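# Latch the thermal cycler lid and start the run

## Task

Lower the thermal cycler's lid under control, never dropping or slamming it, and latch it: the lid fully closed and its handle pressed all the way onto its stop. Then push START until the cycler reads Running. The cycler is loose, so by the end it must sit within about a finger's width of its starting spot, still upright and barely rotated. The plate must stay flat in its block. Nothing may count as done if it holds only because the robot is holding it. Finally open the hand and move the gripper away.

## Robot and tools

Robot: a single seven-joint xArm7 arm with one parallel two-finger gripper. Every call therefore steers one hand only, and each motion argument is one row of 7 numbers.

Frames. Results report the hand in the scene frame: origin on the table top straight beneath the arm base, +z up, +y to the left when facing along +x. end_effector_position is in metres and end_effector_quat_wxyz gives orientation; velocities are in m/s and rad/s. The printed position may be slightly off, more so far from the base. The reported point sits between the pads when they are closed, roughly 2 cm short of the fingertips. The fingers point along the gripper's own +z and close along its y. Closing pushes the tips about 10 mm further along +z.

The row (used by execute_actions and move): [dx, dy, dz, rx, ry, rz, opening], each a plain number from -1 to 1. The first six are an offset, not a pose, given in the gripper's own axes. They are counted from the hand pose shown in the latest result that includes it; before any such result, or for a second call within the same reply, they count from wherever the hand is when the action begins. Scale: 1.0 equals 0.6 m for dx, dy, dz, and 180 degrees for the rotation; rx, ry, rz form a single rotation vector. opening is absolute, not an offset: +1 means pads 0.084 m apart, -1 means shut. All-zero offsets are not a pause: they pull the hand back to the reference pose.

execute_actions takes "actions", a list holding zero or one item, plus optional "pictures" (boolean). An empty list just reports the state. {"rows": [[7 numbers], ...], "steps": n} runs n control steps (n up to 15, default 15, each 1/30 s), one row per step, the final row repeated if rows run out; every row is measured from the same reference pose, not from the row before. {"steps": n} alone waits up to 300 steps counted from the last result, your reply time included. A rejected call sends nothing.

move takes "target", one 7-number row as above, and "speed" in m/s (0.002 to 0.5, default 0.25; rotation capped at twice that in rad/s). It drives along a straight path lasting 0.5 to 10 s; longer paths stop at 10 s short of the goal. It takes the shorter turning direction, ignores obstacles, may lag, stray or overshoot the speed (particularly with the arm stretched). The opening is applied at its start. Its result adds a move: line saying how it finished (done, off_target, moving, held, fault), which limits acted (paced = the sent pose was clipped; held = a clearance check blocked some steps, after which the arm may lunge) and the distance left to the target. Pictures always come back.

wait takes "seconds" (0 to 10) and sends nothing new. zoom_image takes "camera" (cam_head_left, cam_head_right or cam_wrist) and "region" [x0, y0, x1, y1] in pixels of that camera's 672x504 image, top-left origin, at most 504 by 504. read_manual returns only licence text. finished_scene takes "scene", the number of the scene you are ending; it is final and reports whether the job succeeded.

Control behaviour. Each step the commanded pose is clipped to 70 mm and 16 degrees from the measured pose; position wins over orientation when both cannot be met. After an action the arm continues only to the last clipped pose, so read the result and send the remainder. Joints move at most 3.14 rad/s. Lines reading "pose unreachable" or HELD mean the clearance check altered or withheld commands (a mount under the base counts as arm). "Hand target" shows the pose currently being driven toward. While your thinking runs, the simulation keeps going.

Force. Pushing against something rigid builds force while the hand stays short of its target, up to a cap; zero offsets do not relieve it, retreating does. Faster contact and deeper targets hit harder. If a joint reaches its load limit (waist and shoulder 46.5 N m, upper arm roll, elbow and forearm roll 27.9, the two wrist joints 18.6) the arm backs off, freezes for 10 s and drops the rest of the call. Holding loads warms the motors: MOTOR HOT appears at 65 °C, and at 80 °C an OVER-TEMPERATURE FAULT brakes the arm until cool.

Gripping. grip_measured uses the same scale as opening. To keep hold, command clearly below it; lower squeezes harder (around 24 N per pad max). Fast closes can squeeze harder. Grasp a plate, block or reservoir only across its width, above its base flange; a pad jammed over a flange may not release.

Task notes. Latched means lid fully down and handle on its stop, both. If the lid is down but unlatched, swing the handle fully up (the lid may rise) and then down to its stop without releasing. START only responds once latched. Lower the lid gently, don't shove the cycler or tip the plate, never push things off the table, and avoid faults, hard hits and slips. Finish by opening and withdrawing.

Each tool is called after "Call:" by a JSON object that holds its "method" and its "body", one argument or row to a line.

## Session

Call:
{"method": "execute_actions", "body": {
  "actions": []
}}

Scene clock: 0.00 s of 7800.00 s.
end_effector_position=(+0.1994, -0.0771, +0.3338) grip_measured=+1.00 end_effector_quat_wxyz=(-0.093, +0.838, +0.537, -0.027) end_effector_velocity=(-0.000, +0.000, +0.000) end_effector_angular_velocity=(-0.000, +0.001, +0.000)
Joint positions: [ 0.102 -0.866 -0.263  0.612 -0.113  1.603 -1.334  0.084]
Joint velocities: [-0.    -0.     0.001  0.     0.     0.001 -0.    -0.   ]
Motor temperatures (°C, as the motors report them): [37 38 38 35 40 45 40]
Hand target: +0.199, -0.077, +0.334; -0.093, +0.838, +0.537, -0.027

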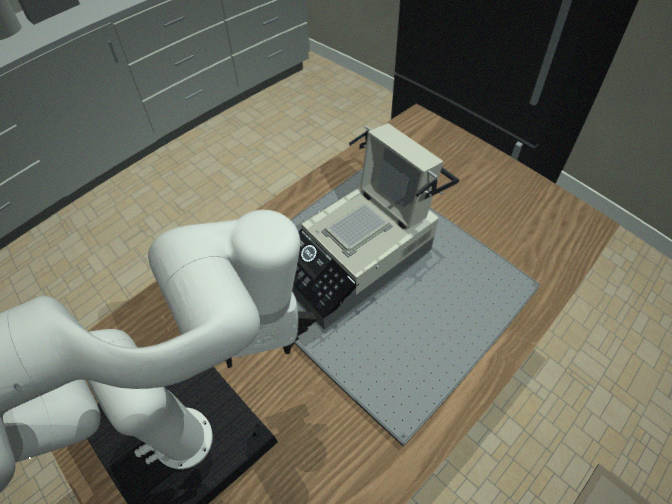

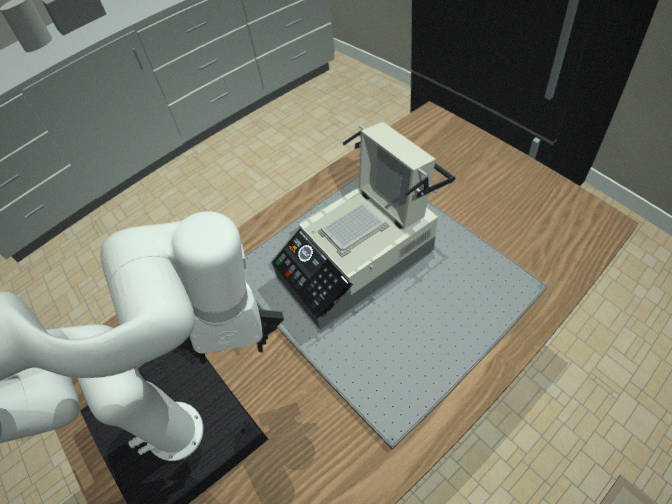

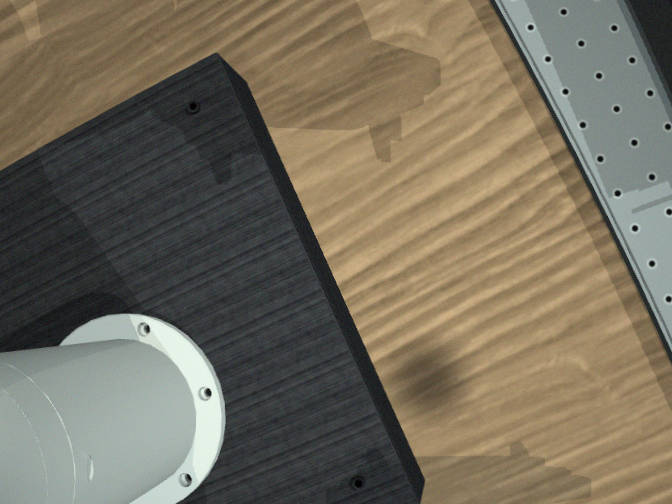

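Call:
{"method": "move", "body": {
  "target": [0.267,0.223,-0.147,-0.0545,-0.03,-0.137,1]
}}

Call:
{"method": "zoom_image", "body": {
  "camera": "cam_head_left",
  "region": [270,110,480,330]
}}

Scene clock: 3.77 s of 7800.00 s.
end_effector_position=(+0.3996, +0.0025, +0.4033) grip_measured=+1.00 end_effector_quat_wxyz=(-0.000, +0.707, +0.707, -0.000) end_effector_velocity=(+0.003, +0.002, +0.001) end_effector_angular_velocity=(-0.000, -0.002, +0.006)
Joint positions: [ 0.337 -0.317 -0.137  1.139 -0.059  1.43  -1.501  0.084]
Joint velocities: [ 0.002  0.008  0.002  0.008  0.001 -0.001 -0.002  0.   ]
Motor temperatures (°C, as the motors report them): [37 38 38 35 40 45 40]
Hand target: +0.400, +0.003, +0.403; -0.000, +0.706, +0.708, -0.000
Off the commanded pose: 0.001 m, 0 deg.
move: done

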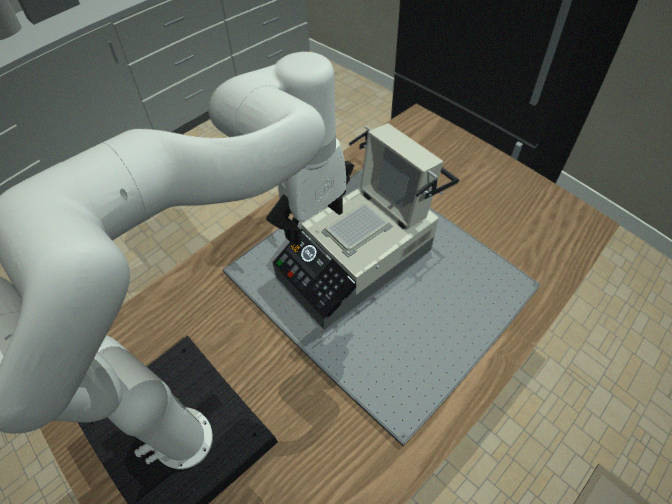

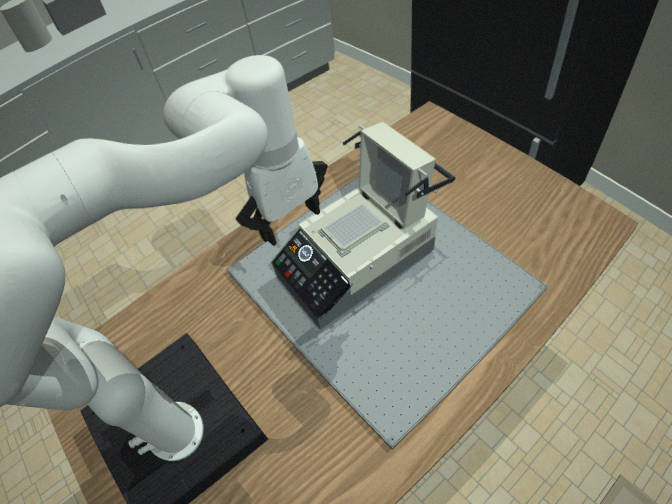

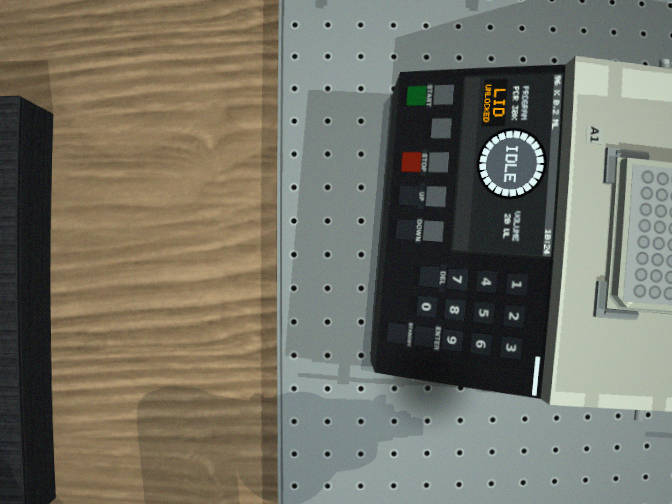

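Region (270, 110, 480, 330) of cam_head_left's 672x504 image, scaled by 2.291, with more detail than that image has; it fills the left 481 columns of this view, and the rest is white.

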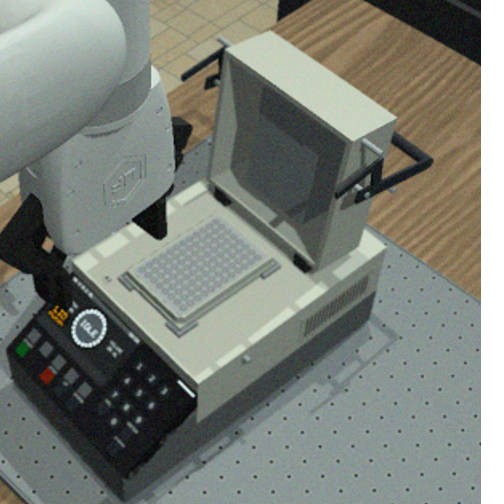

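Call:
{"method": "move", "body": {
  "target": [0.03,0.3,-0.13,0,0,-0.028,1]
}}

Scene clock: 6.67 s of 7800.00 s.
end_effector_position=(+0.5795, +0.0203, +0.4803) grip_measured=+1.00 end_effector_quat_wxyz=(+0.000, +0.674, +0.738, +0.001) end_effector_velocity=(+0.001, +0.001, +0.002) end_effector_angular_velocity=(+0.000, +0.017, +0.001)
Joint positions: [ 0.28   0.496 -0.164  2.377  0.068  1.859 -1.647  0.084]
Joint velocities: [-0.012  0.059  0.002  0.106  0.009  0.064 -0.001 -0.   ]
Motor temperatures (°C, as the motors report them): [37 39 38 35 40 45 40]
Hand target: +0.580, +0.020, +0.480; -0.000, +0.674, +0.738, +0.000
Off the commanded pose: 0.001 m, 0 deg.
move: done

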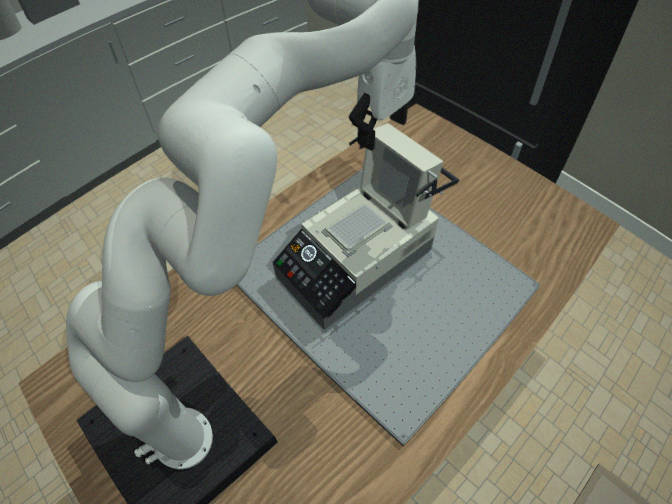

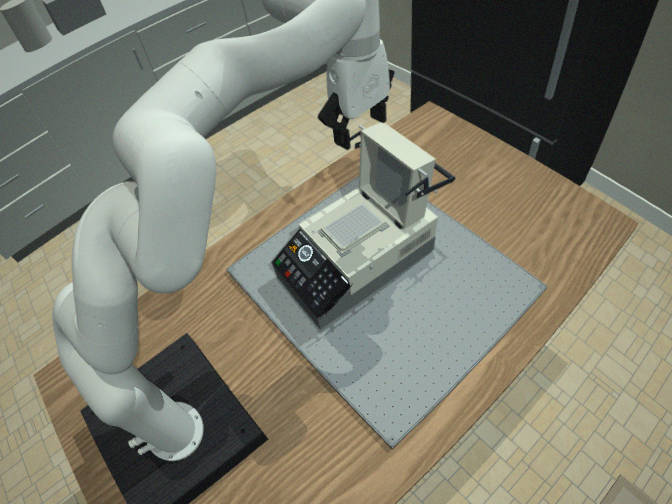

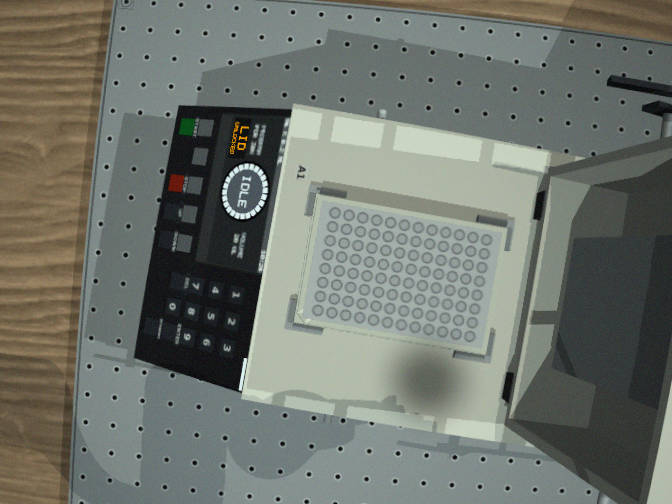

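Call:
{"method": "move", "body": {
  "target": [-0.195,0.117,0.04,0,0,0.056,1],
  "speed": 0.15
}}

Call:
{"method": "zoom_image", "body": {
  "camera": "cam_head_right",
  "region": [370,120,480,230]
}}

Scene clock: 10.80 s of 7800.00 s.
end_effector_position=(+0.6585, -0.0899, +0.4564) grip_measured=+1.00 end_effector_quat_wxyz=(+0.065, +0.734, +0.674, +0.055) end_effector_velocity=(+0.001, -0.004, -0.003) end_effector_angular_velocity=(-0.001, +0.000, -0.007)
Joint positions: [ 0.064  0.763 -0.177  2.709  0.127  1.752 -1.646  0.084]
Joint velocities: [-0.009  0.003  0.016 -0.003 -0.013 -0.007  0.004 -0.   ]
Motor temperatures (°C, as the motors report them): [37 39 38 36 40 45 40]
Hand target: +0.659, -0.090, +0.456; +0.065, +0.734, +0.674, +0.055
Off the commanded pose: 0.001 m, 10 deg.
elbow stopped short: the move would have taken joint 4 (elbow) straighter than the controller allows; a more bent joint 4 avoids this.
move: off_target

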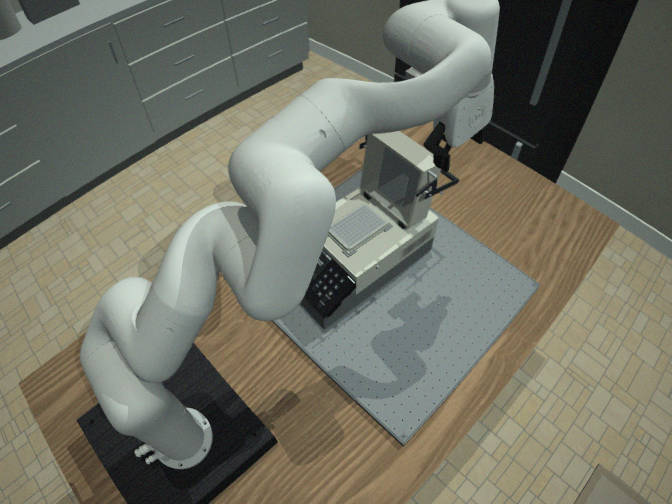

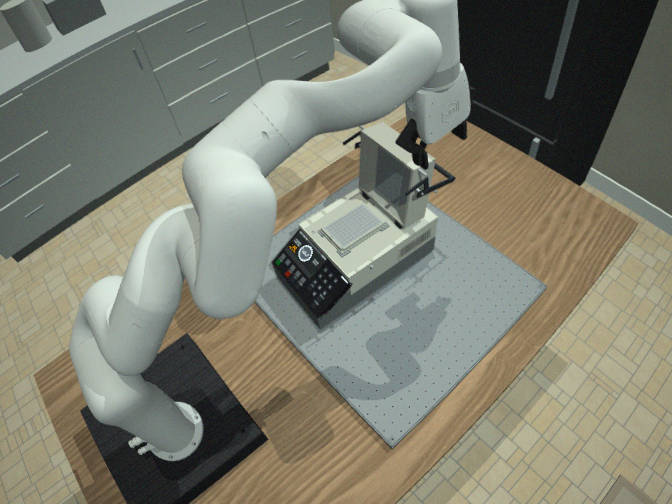

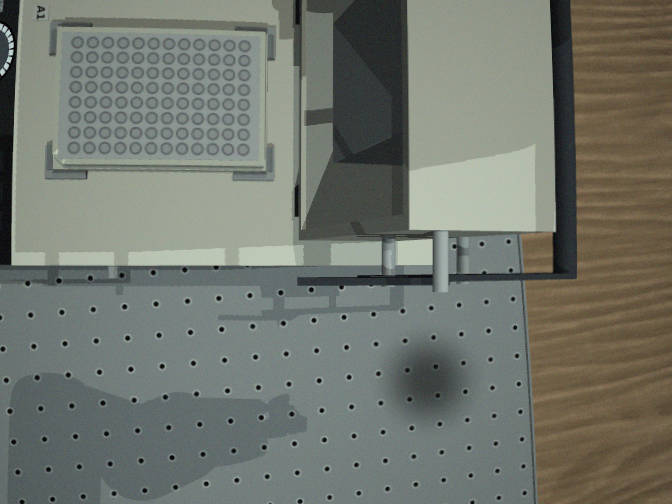

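Region (370, 120, 480, 230) of cam_head_right's 672x504 image, scaled by 4.582, with more detail than that image has.

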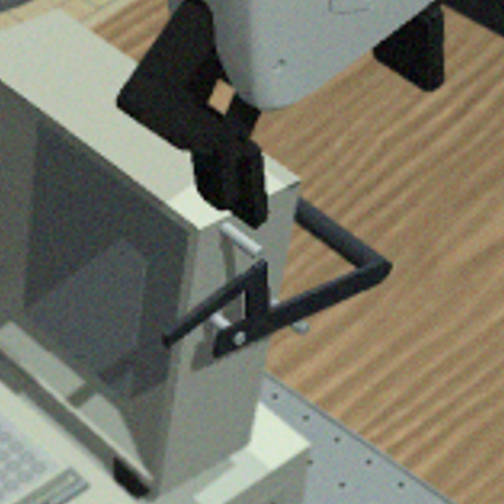

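Call:
{"method": "move", "body": {
  "target": [0.075,0.01,0.13,0,0,0,-0.4],
  "speed": 0.08
}}

Call:
{"method": "zoom_image", "body": {
  "camera": "cam_head_right",
  "region": [370,120,480,230]
}}

Scene clock: 18.53 s of 7800.00 s.
end_effector_position=(+0.6815, -0.0478, +0.3808) grip_measured=-0.42 end_effector_quat_wxyz=(+0.065, +0.734, +0.674, +0.055) end_effector_velocity=(+0.001, +0.001, -0.001) end_effector_angular_velocity=(-0.000, -0.006, -0.000)
Joint positions: [ 0.189  0.616 -0.189  2.215  0.093  1.409 -1.588  0.026]
Joint velocities: [ 0.003 -0.003 -0.001 -0.01  -0.    -0.012  0.002 -0.   ]
Motor temperatures (°C, as the motors report them): [37 39 38 36 40 45 40]
Hand target: +0.681, -0.047, +0.380; +0.065, +0.734, +0.674, +0.055
Off the commanded pose: 0.001 m, 0 deg.
After step 90, 3.27 s passed at rest.
move: done

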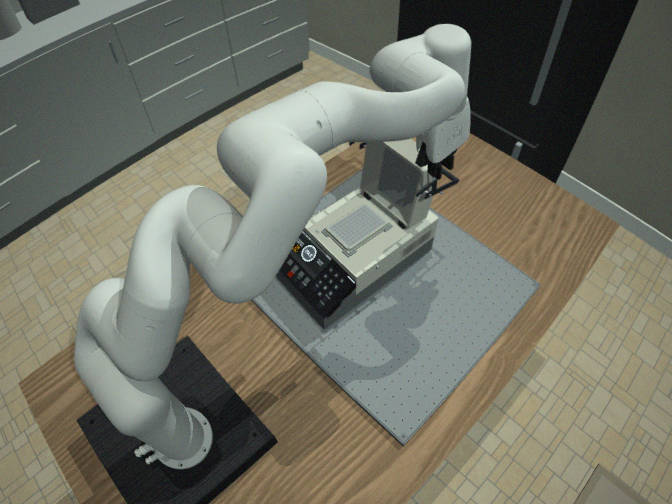

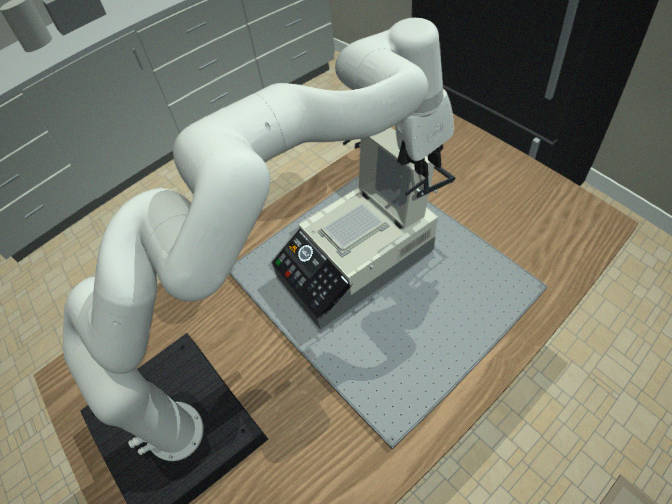

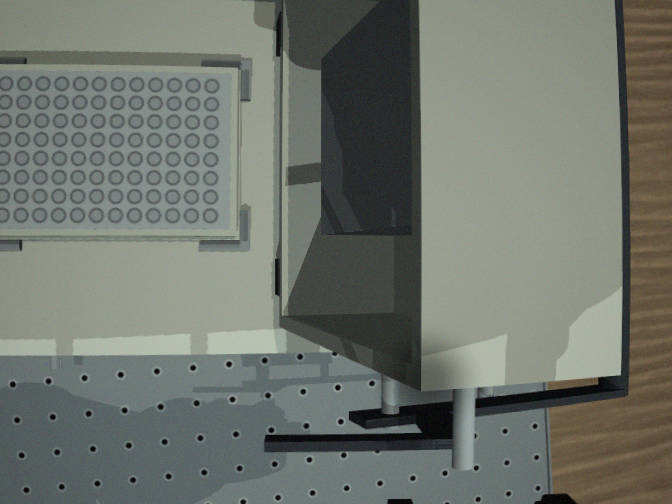

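Region (370, 120, 480, 230) of cam_head_right's 672x504 image, scaled by 4.582, with more detail than that image has.

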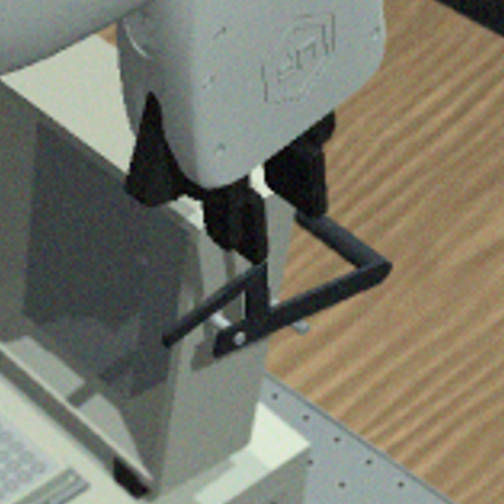

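Call:
{"method": "move", "body": {
  "target": [0.017,0.002,0.068,0,0,0,-0.4],
  "speed": 0.03
}}

Call:
{"method": "zoom_image", "body": {
  "camera": "cam_head_right",
  "region": [370,120,480,230]
}}

Scene clock: 22.13 s of 7800.00 s.
end_effector_position=(+0.6904, -0.0389, +0.3409) grip_measured=-0.42 end_effector_quat_wxyz=(+0.066, +0.734, +0.673, +0.055) end_effector_velocity=(+0.001, -0.001, +0.000) end_effector_angular_velocity=(-0.001, -0.003, -0.002)
Joint positions: [ 0.209  0.625 -0.187  2.113  0.091  1.299 -1.575  0.026]
Joint velocities: [-0.    -0.001 -0.001 -0.003 -0.    -0.005  0.001 -0.   ]
Motor temperatures (°C, as the motors report them): [37 39 38 36 40 45 40]
Hand target: +0.690, -0.039, +0.341; +0.065, +0.734, +0.673, +0.055
Off the commanded pose: 0.000 m, 0 deg.
move: done

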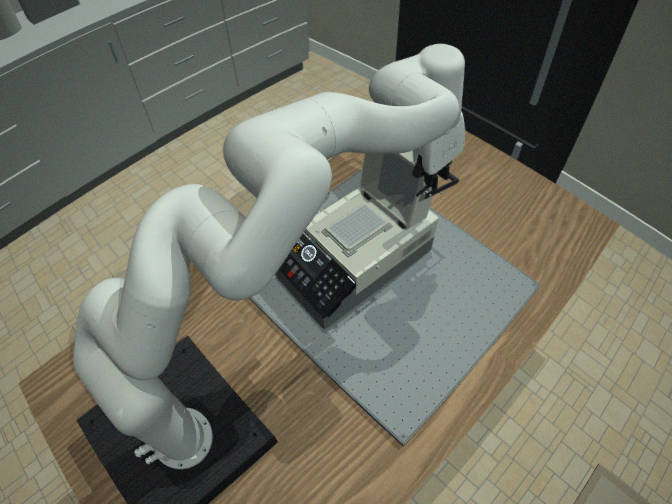

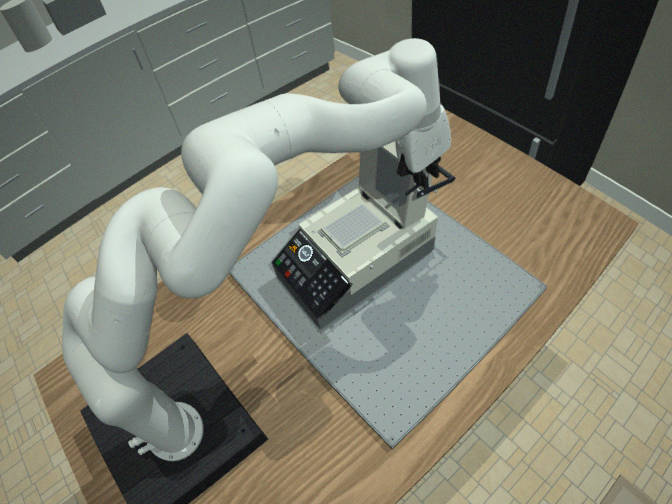

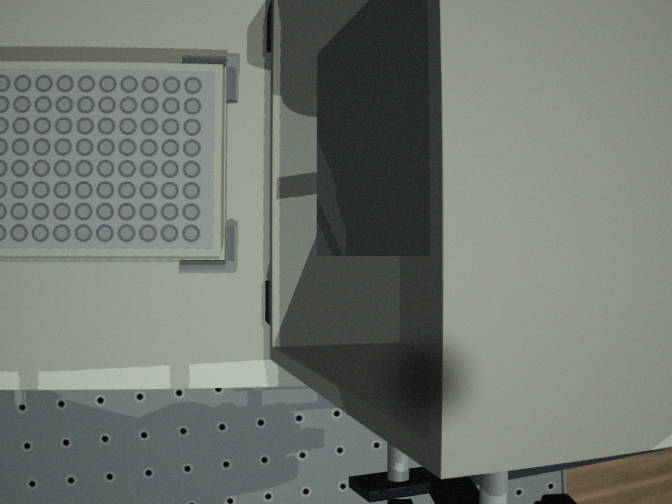

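Region (370, 120, 480, 230) of cam_head_right's 672x504 image, scaled by 4.582, with more detail than that image has.

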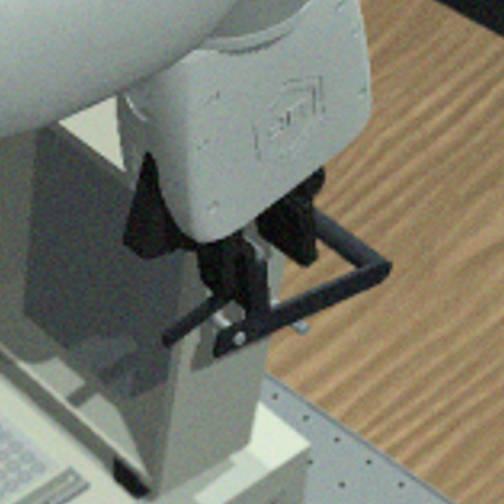

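Call:
{"method": "move", "body": {
  "target": [0.005,0,0.01,0,0,0,-0.5],
  "speed": 0.01
}}

Call:
{"method": "move", "body": {
  "target": [0,0,0,0,0,0,-1]
}}

Call:
{"method": "zoom_image", "body": {
  "camera": "cam_head_right",
  "region": [370,120,480,230]
}}

Scene clock: 24.37 s of 7800.00 s.
end_effector_position=(+0.6919, -0.0365, +0.3367) grip_measured=-0.52 end_effector_quat_wxyz=(+0.067, +0.734, +0.673, +0.056) end_effector_velocity=(+0.000, +0.001, -0.002) end_effector_angular_velocity=(+0.000, +0.001, -0.000)
Joint positions: [ 0.214  0.626 -0.187  2.102  0.09   1.284 -1.571  0.021]
Joint velocities: [ 0.001  0.002 -0.    -0.003  0.    -0.003  0.001  0.   ]
Motor temperatures (°C, as the motors report them): [37 39 38 37 40 45 40]
Hand target: +0.692, -0.036, +0.335; +0.066, +0.734, +0.673, +0.055
Off the commanded pose: 0.002 m, 0 deg.
move: done

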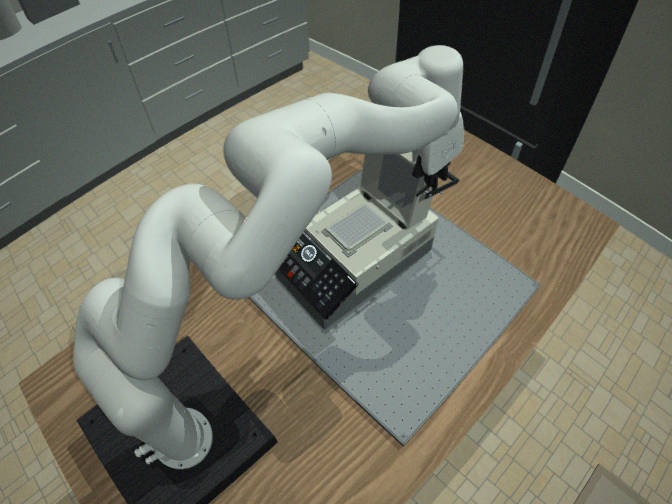

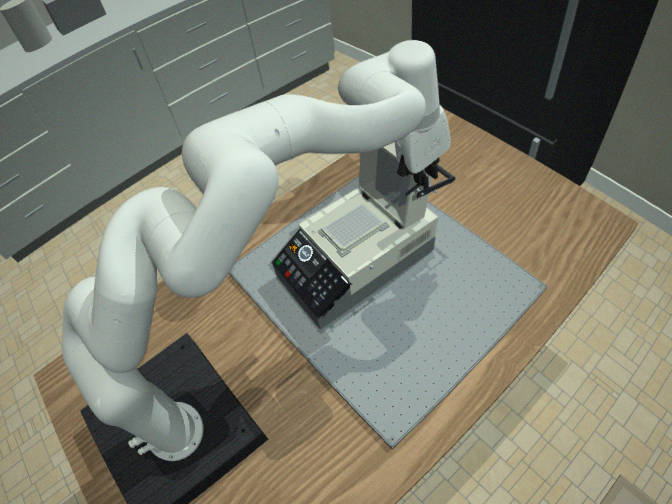

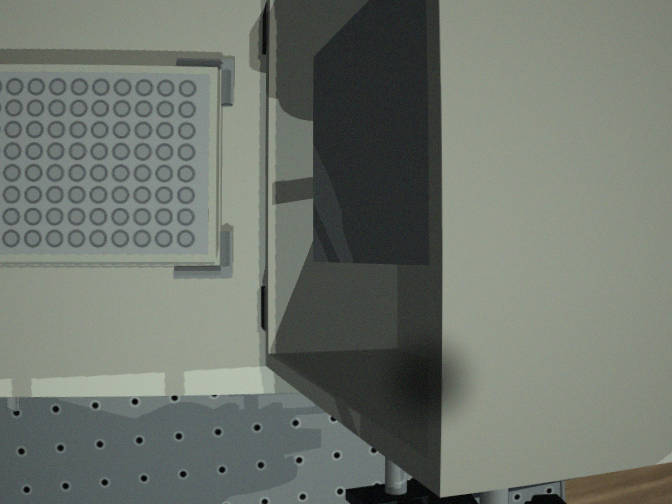

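Scene clock: 24.87 s of 7800.00 s.
end_effector_position=(+0.6920, -0.0362, +0.3367) grip_measured=-0.88 end_effector_quat_wxyz=(+0.067, +0.734, +0.673, +0.057) end_effector_velocity=(-0.001, +0.000, -0.000) end_effector_angular_velocity=(+0.000, +0.002, -0.000)
Joint positions: [ 0.214  0.627 -0.186  2.103  0.09   1.283 -1.571  0.005]
Joint velocities: [ 0.    -0.001 -0.    -0.001  0.     0.002  0.    -0.   ]
Motor temperatures (°C, as the motors report them): [37 39 38 37 40 45 40]
Hand target: +0.692, -0.036, +0.337; +0.067, +0.734, +0.673, +0.056
Off the commanded pose: 0.000 m, 0 deg.
move: done

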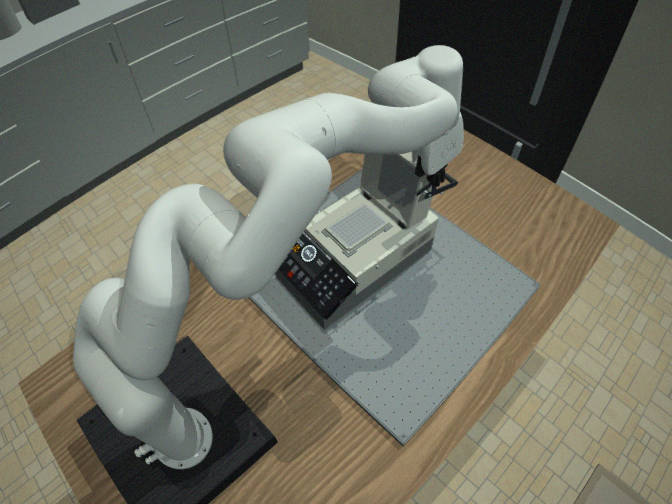

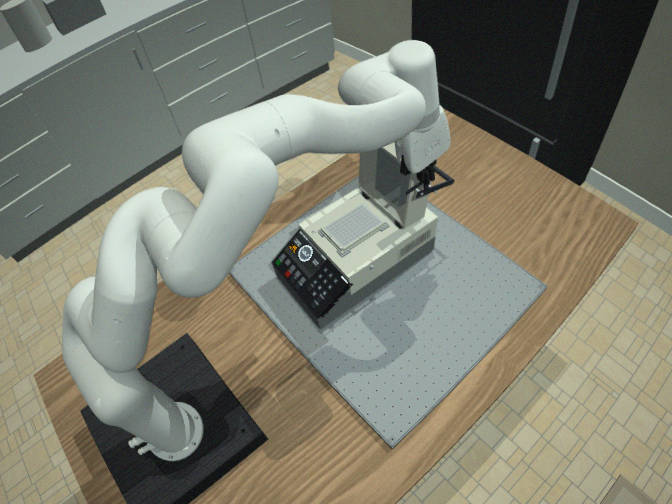

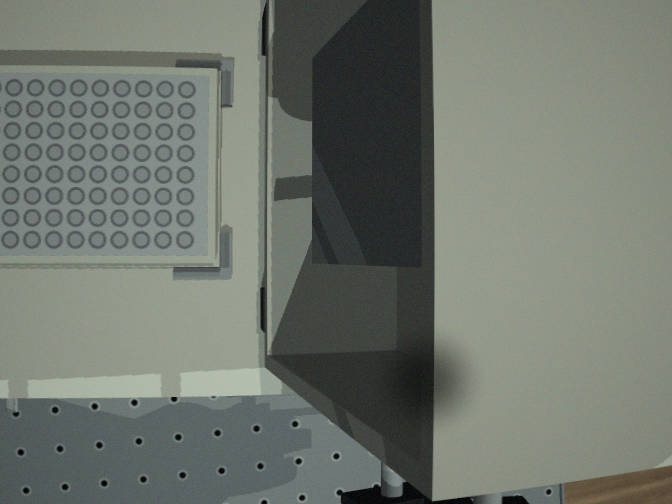

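Region (370, 120, 480, 230) of cam_head_right's 672x504 image, scaled by 4.582, with more detail than that image has.

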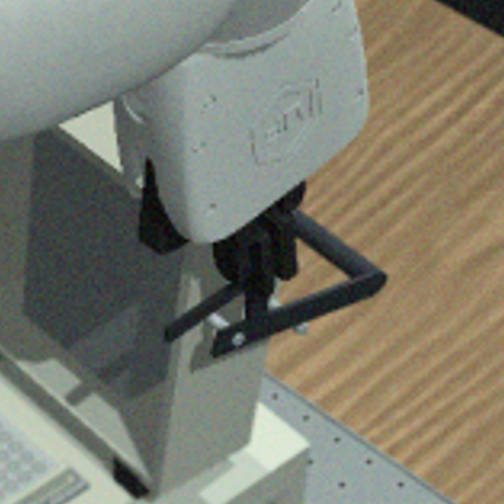

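Call:
{"method": "move", "body": {
  "target": [0,-0.052,-0.012,-0.055,0,0,-1],
  "speed": 0.03
}}

Call:
{"method": "move", "body": {
  "target": [0,-0.052,-0.012,-0.055,0,0,-1],
  "speed": 0.03
}}

Call:
{"method": "zoom_image", "body": {
  "camera": "cam_head_right",
  "region": [330,110,480,260]
}}

Scene clock: 31.03 s of 7800.00 s.
end_effector_position=(+0.6602, -0.0335, +0.3382) grip_measured=-0.88 end_effector_quat_wxyz=(+0.130, +0.726, +0.666, +0.113) end_effector_velocity=(-0.001, +0.000, -0.001) end_effector_angular_velocity=(-0.001, -0.007, +0.001)
Joint positions: [ 0.28   0.325 -0.204  1.579  0.038  0.889 -1.549  0.005]
Joint velocities: [ 0.003 -0.008 -0.001 -0.016 -0.003 -0.015  0.002 -0.   ]
Motor temperatures (°C, as the motors report them): [37 39 38 37 40 45 40]
Hand target: +0.660, -0.033, +0.339; +0.130, +0.726, +0.666, +0.114
Off the commanded pose: 0.000 m, 0 deg.
After step 90, 0.07 s passed at rest.
move: done

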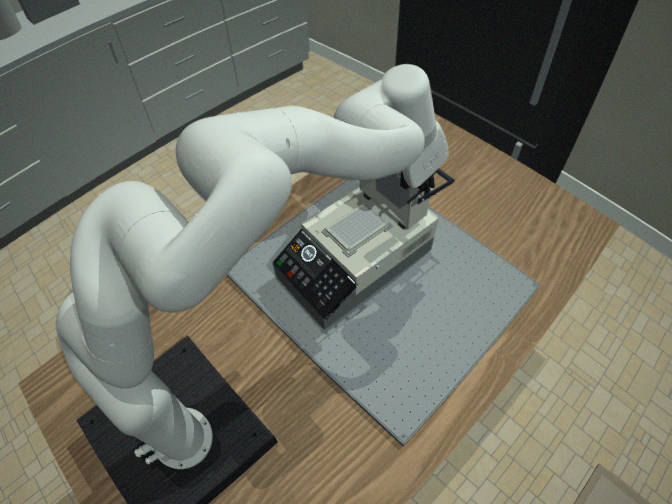

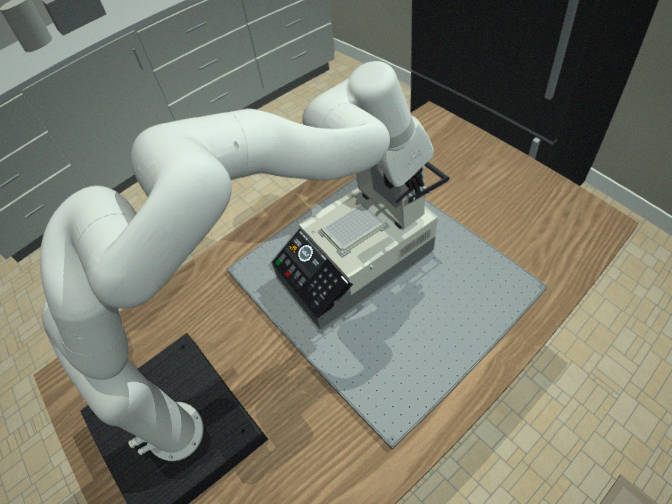

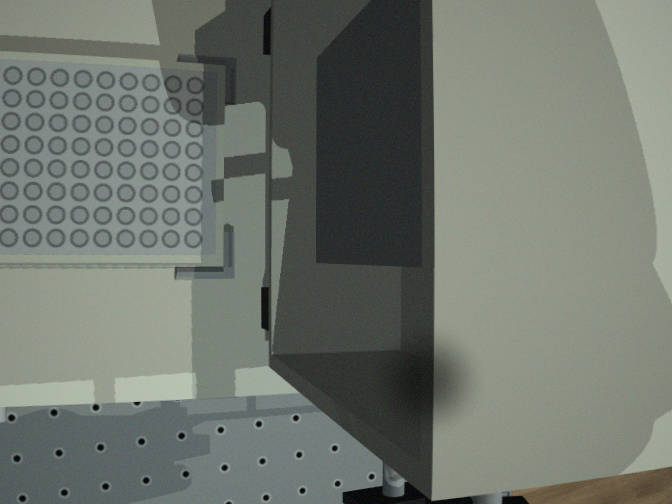

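Scene clock: 34.13 s of 7800.00 s.
end_effector_position=(+0.6283, -0.0308, +0.3340) grip_measured=-0.88 end_effector_quat_wxyz=(+0.191, +0.712, +0.654, +0.169) end_effector_velocity=(-0.001, +0.000, +0.000) end_effector_angular_velocity=(-0.001, -0.008, +0.000)
Joint positions: [ 0.317  0.124 -0.216  1.212 -0.04   0.55  -1.492  0.005]
Joint velocities: [ 0.001 -0.006 -0.    -0.01  -0.005 -0.012  0.004 -0.   ]
Motor temperatures (°C, as the motors report them): [37 39 38 37 40 45 40]
Hand target: +0.628, -0.031, +0.335; +0.192, +0.712, +0.653, +0.170
Off the commanded pose: 0.000 m, 0 deg.
move: done

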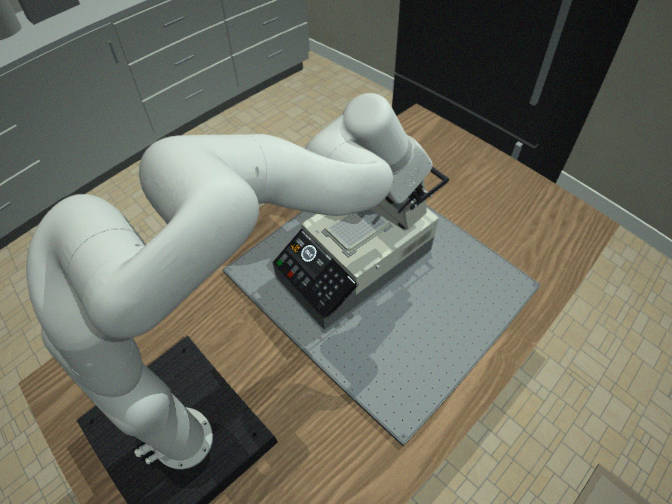

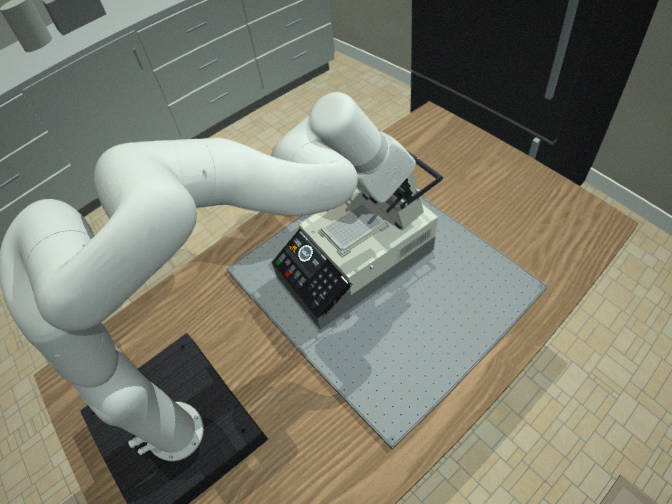

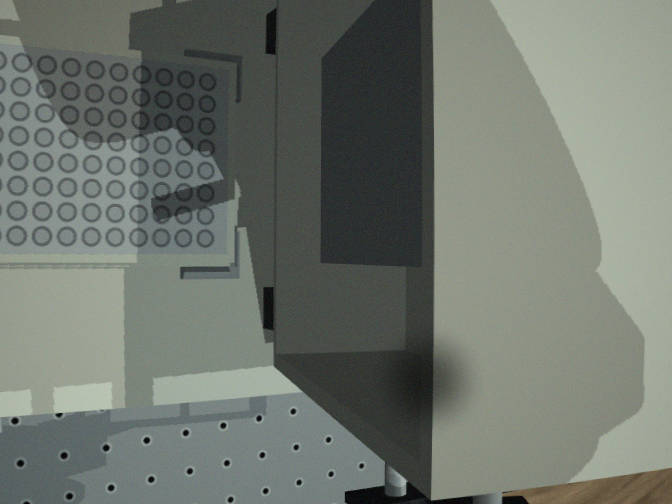

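Region (330, 110, 480, 260) of cam_head_right's 672x504 image, scaled by 3.360, with more detail than that image has.

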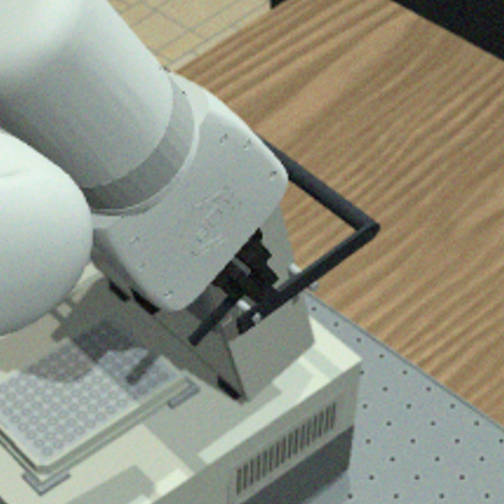

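Call:
{"method": "move", "body": {
  "target": [0,-0.052,-0.013,-0.055,0,0,-1],
  "speed": 0.03
}}

Call:
{"method": "move", "body": {
  "target": [0,-0.052,-0.013,-0.055,0,0,-1],
  "speed": 0.03
}}

Scene clock: 38.67 s of 7800.00 s.
end_effector_position=(+0.5972, -0.0283, +0.3247) grip_measured=-0.88 end_effector_quat_wxyz=(+0.252, +0.694, +0.637, +0.224) end_effector_velocity=(-0.000, -0.000, +0.000) end_effector_angular_velocity=(-0.003, -0.009, -0.001)
Joint positions: [ 0.324 -0.012 -0.23   0.918 -0.21   0.221 -1.351  0.005]
Joint velocities: [-0.002 -0.003 -0.001 -0.008 -0.02  -0.014  0.017 -0.   ]
Motor temperatures (°C, as the motors report them): [37 39 38 37 40 45 40]
Hand target: +0.597, -0.028, +0.326; +0.253, +0.693, +0.636, +0.225
Off the commanded pose: 0.001 m, 0 deg.
move: done

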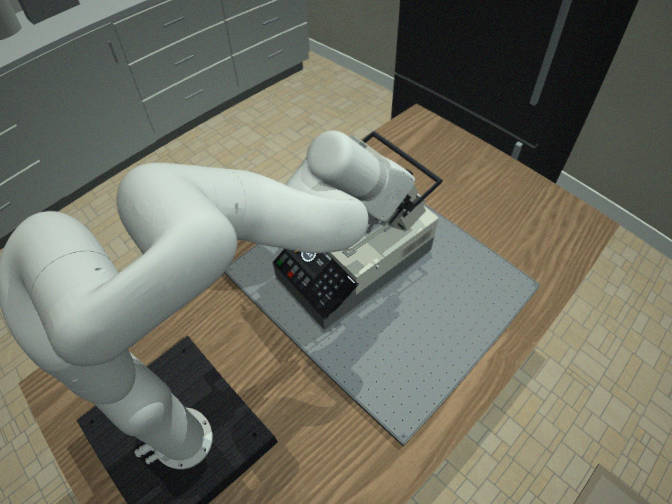

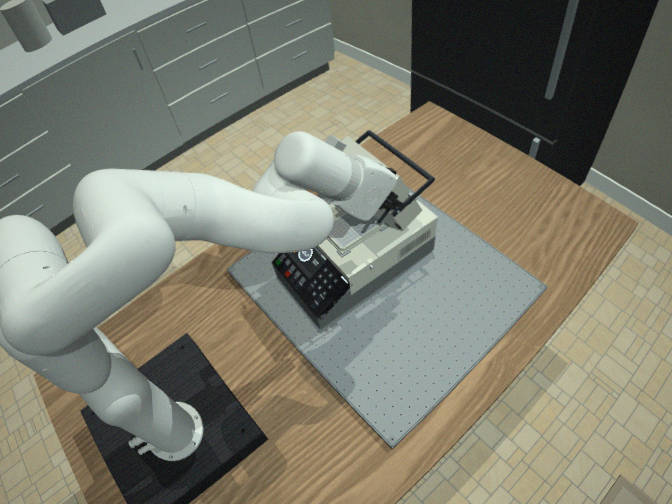

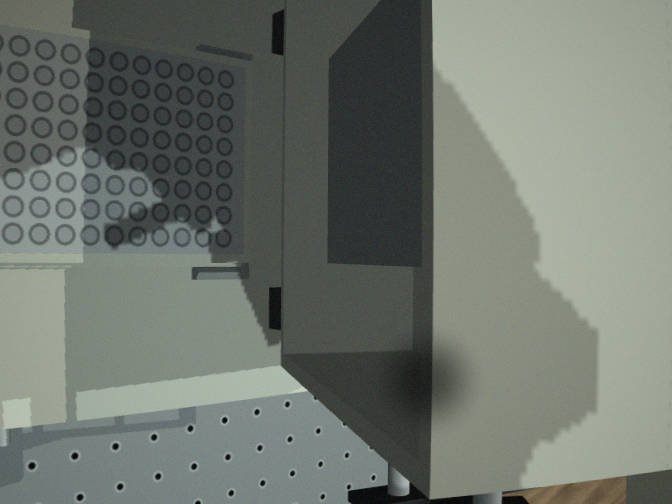

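Scene clock: 41.77 s of 7800.00 s.
end_effector_position=(+0.5682, -0.0260, +0.3111) grip_measured=-0.88 end_effector_quat_wxyz=(+0.303, +0.670, +0.619, +0.276) end_effector_velocity=(-0.001, +0.000, -0.001) end_effector_angular_velocity=(-0.013, -0.020, -0.012)
Joint positions: [ 0.085 -0.057 -0.122  0.773 -0.986 -0.072 -0.667  0.005]
Joint velocities: [-0.132  0.014  0.096  0.056 -0.387 -0.002  0.37   0.   ]
Motor temperatures (°C, as the motors report them): [37 39 38 37 40 45 40]
Hand target: +0.568, -0.026, +0.311; +0.304, +0.670, +0.618, +0.277
Off the commanded pose: 0.000 m, 1 deg.
move: done

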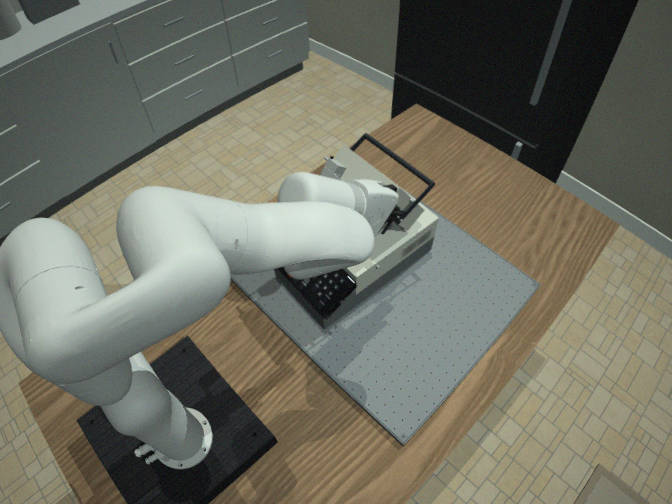

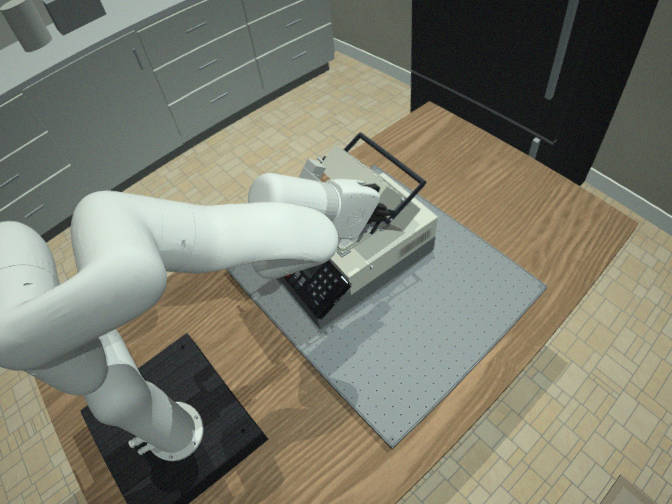

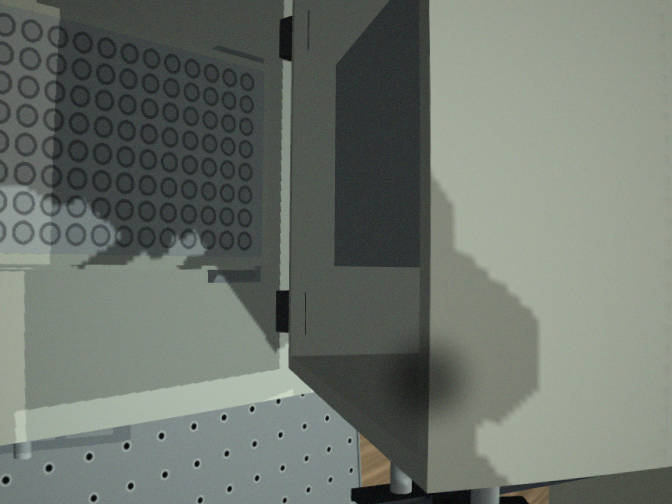

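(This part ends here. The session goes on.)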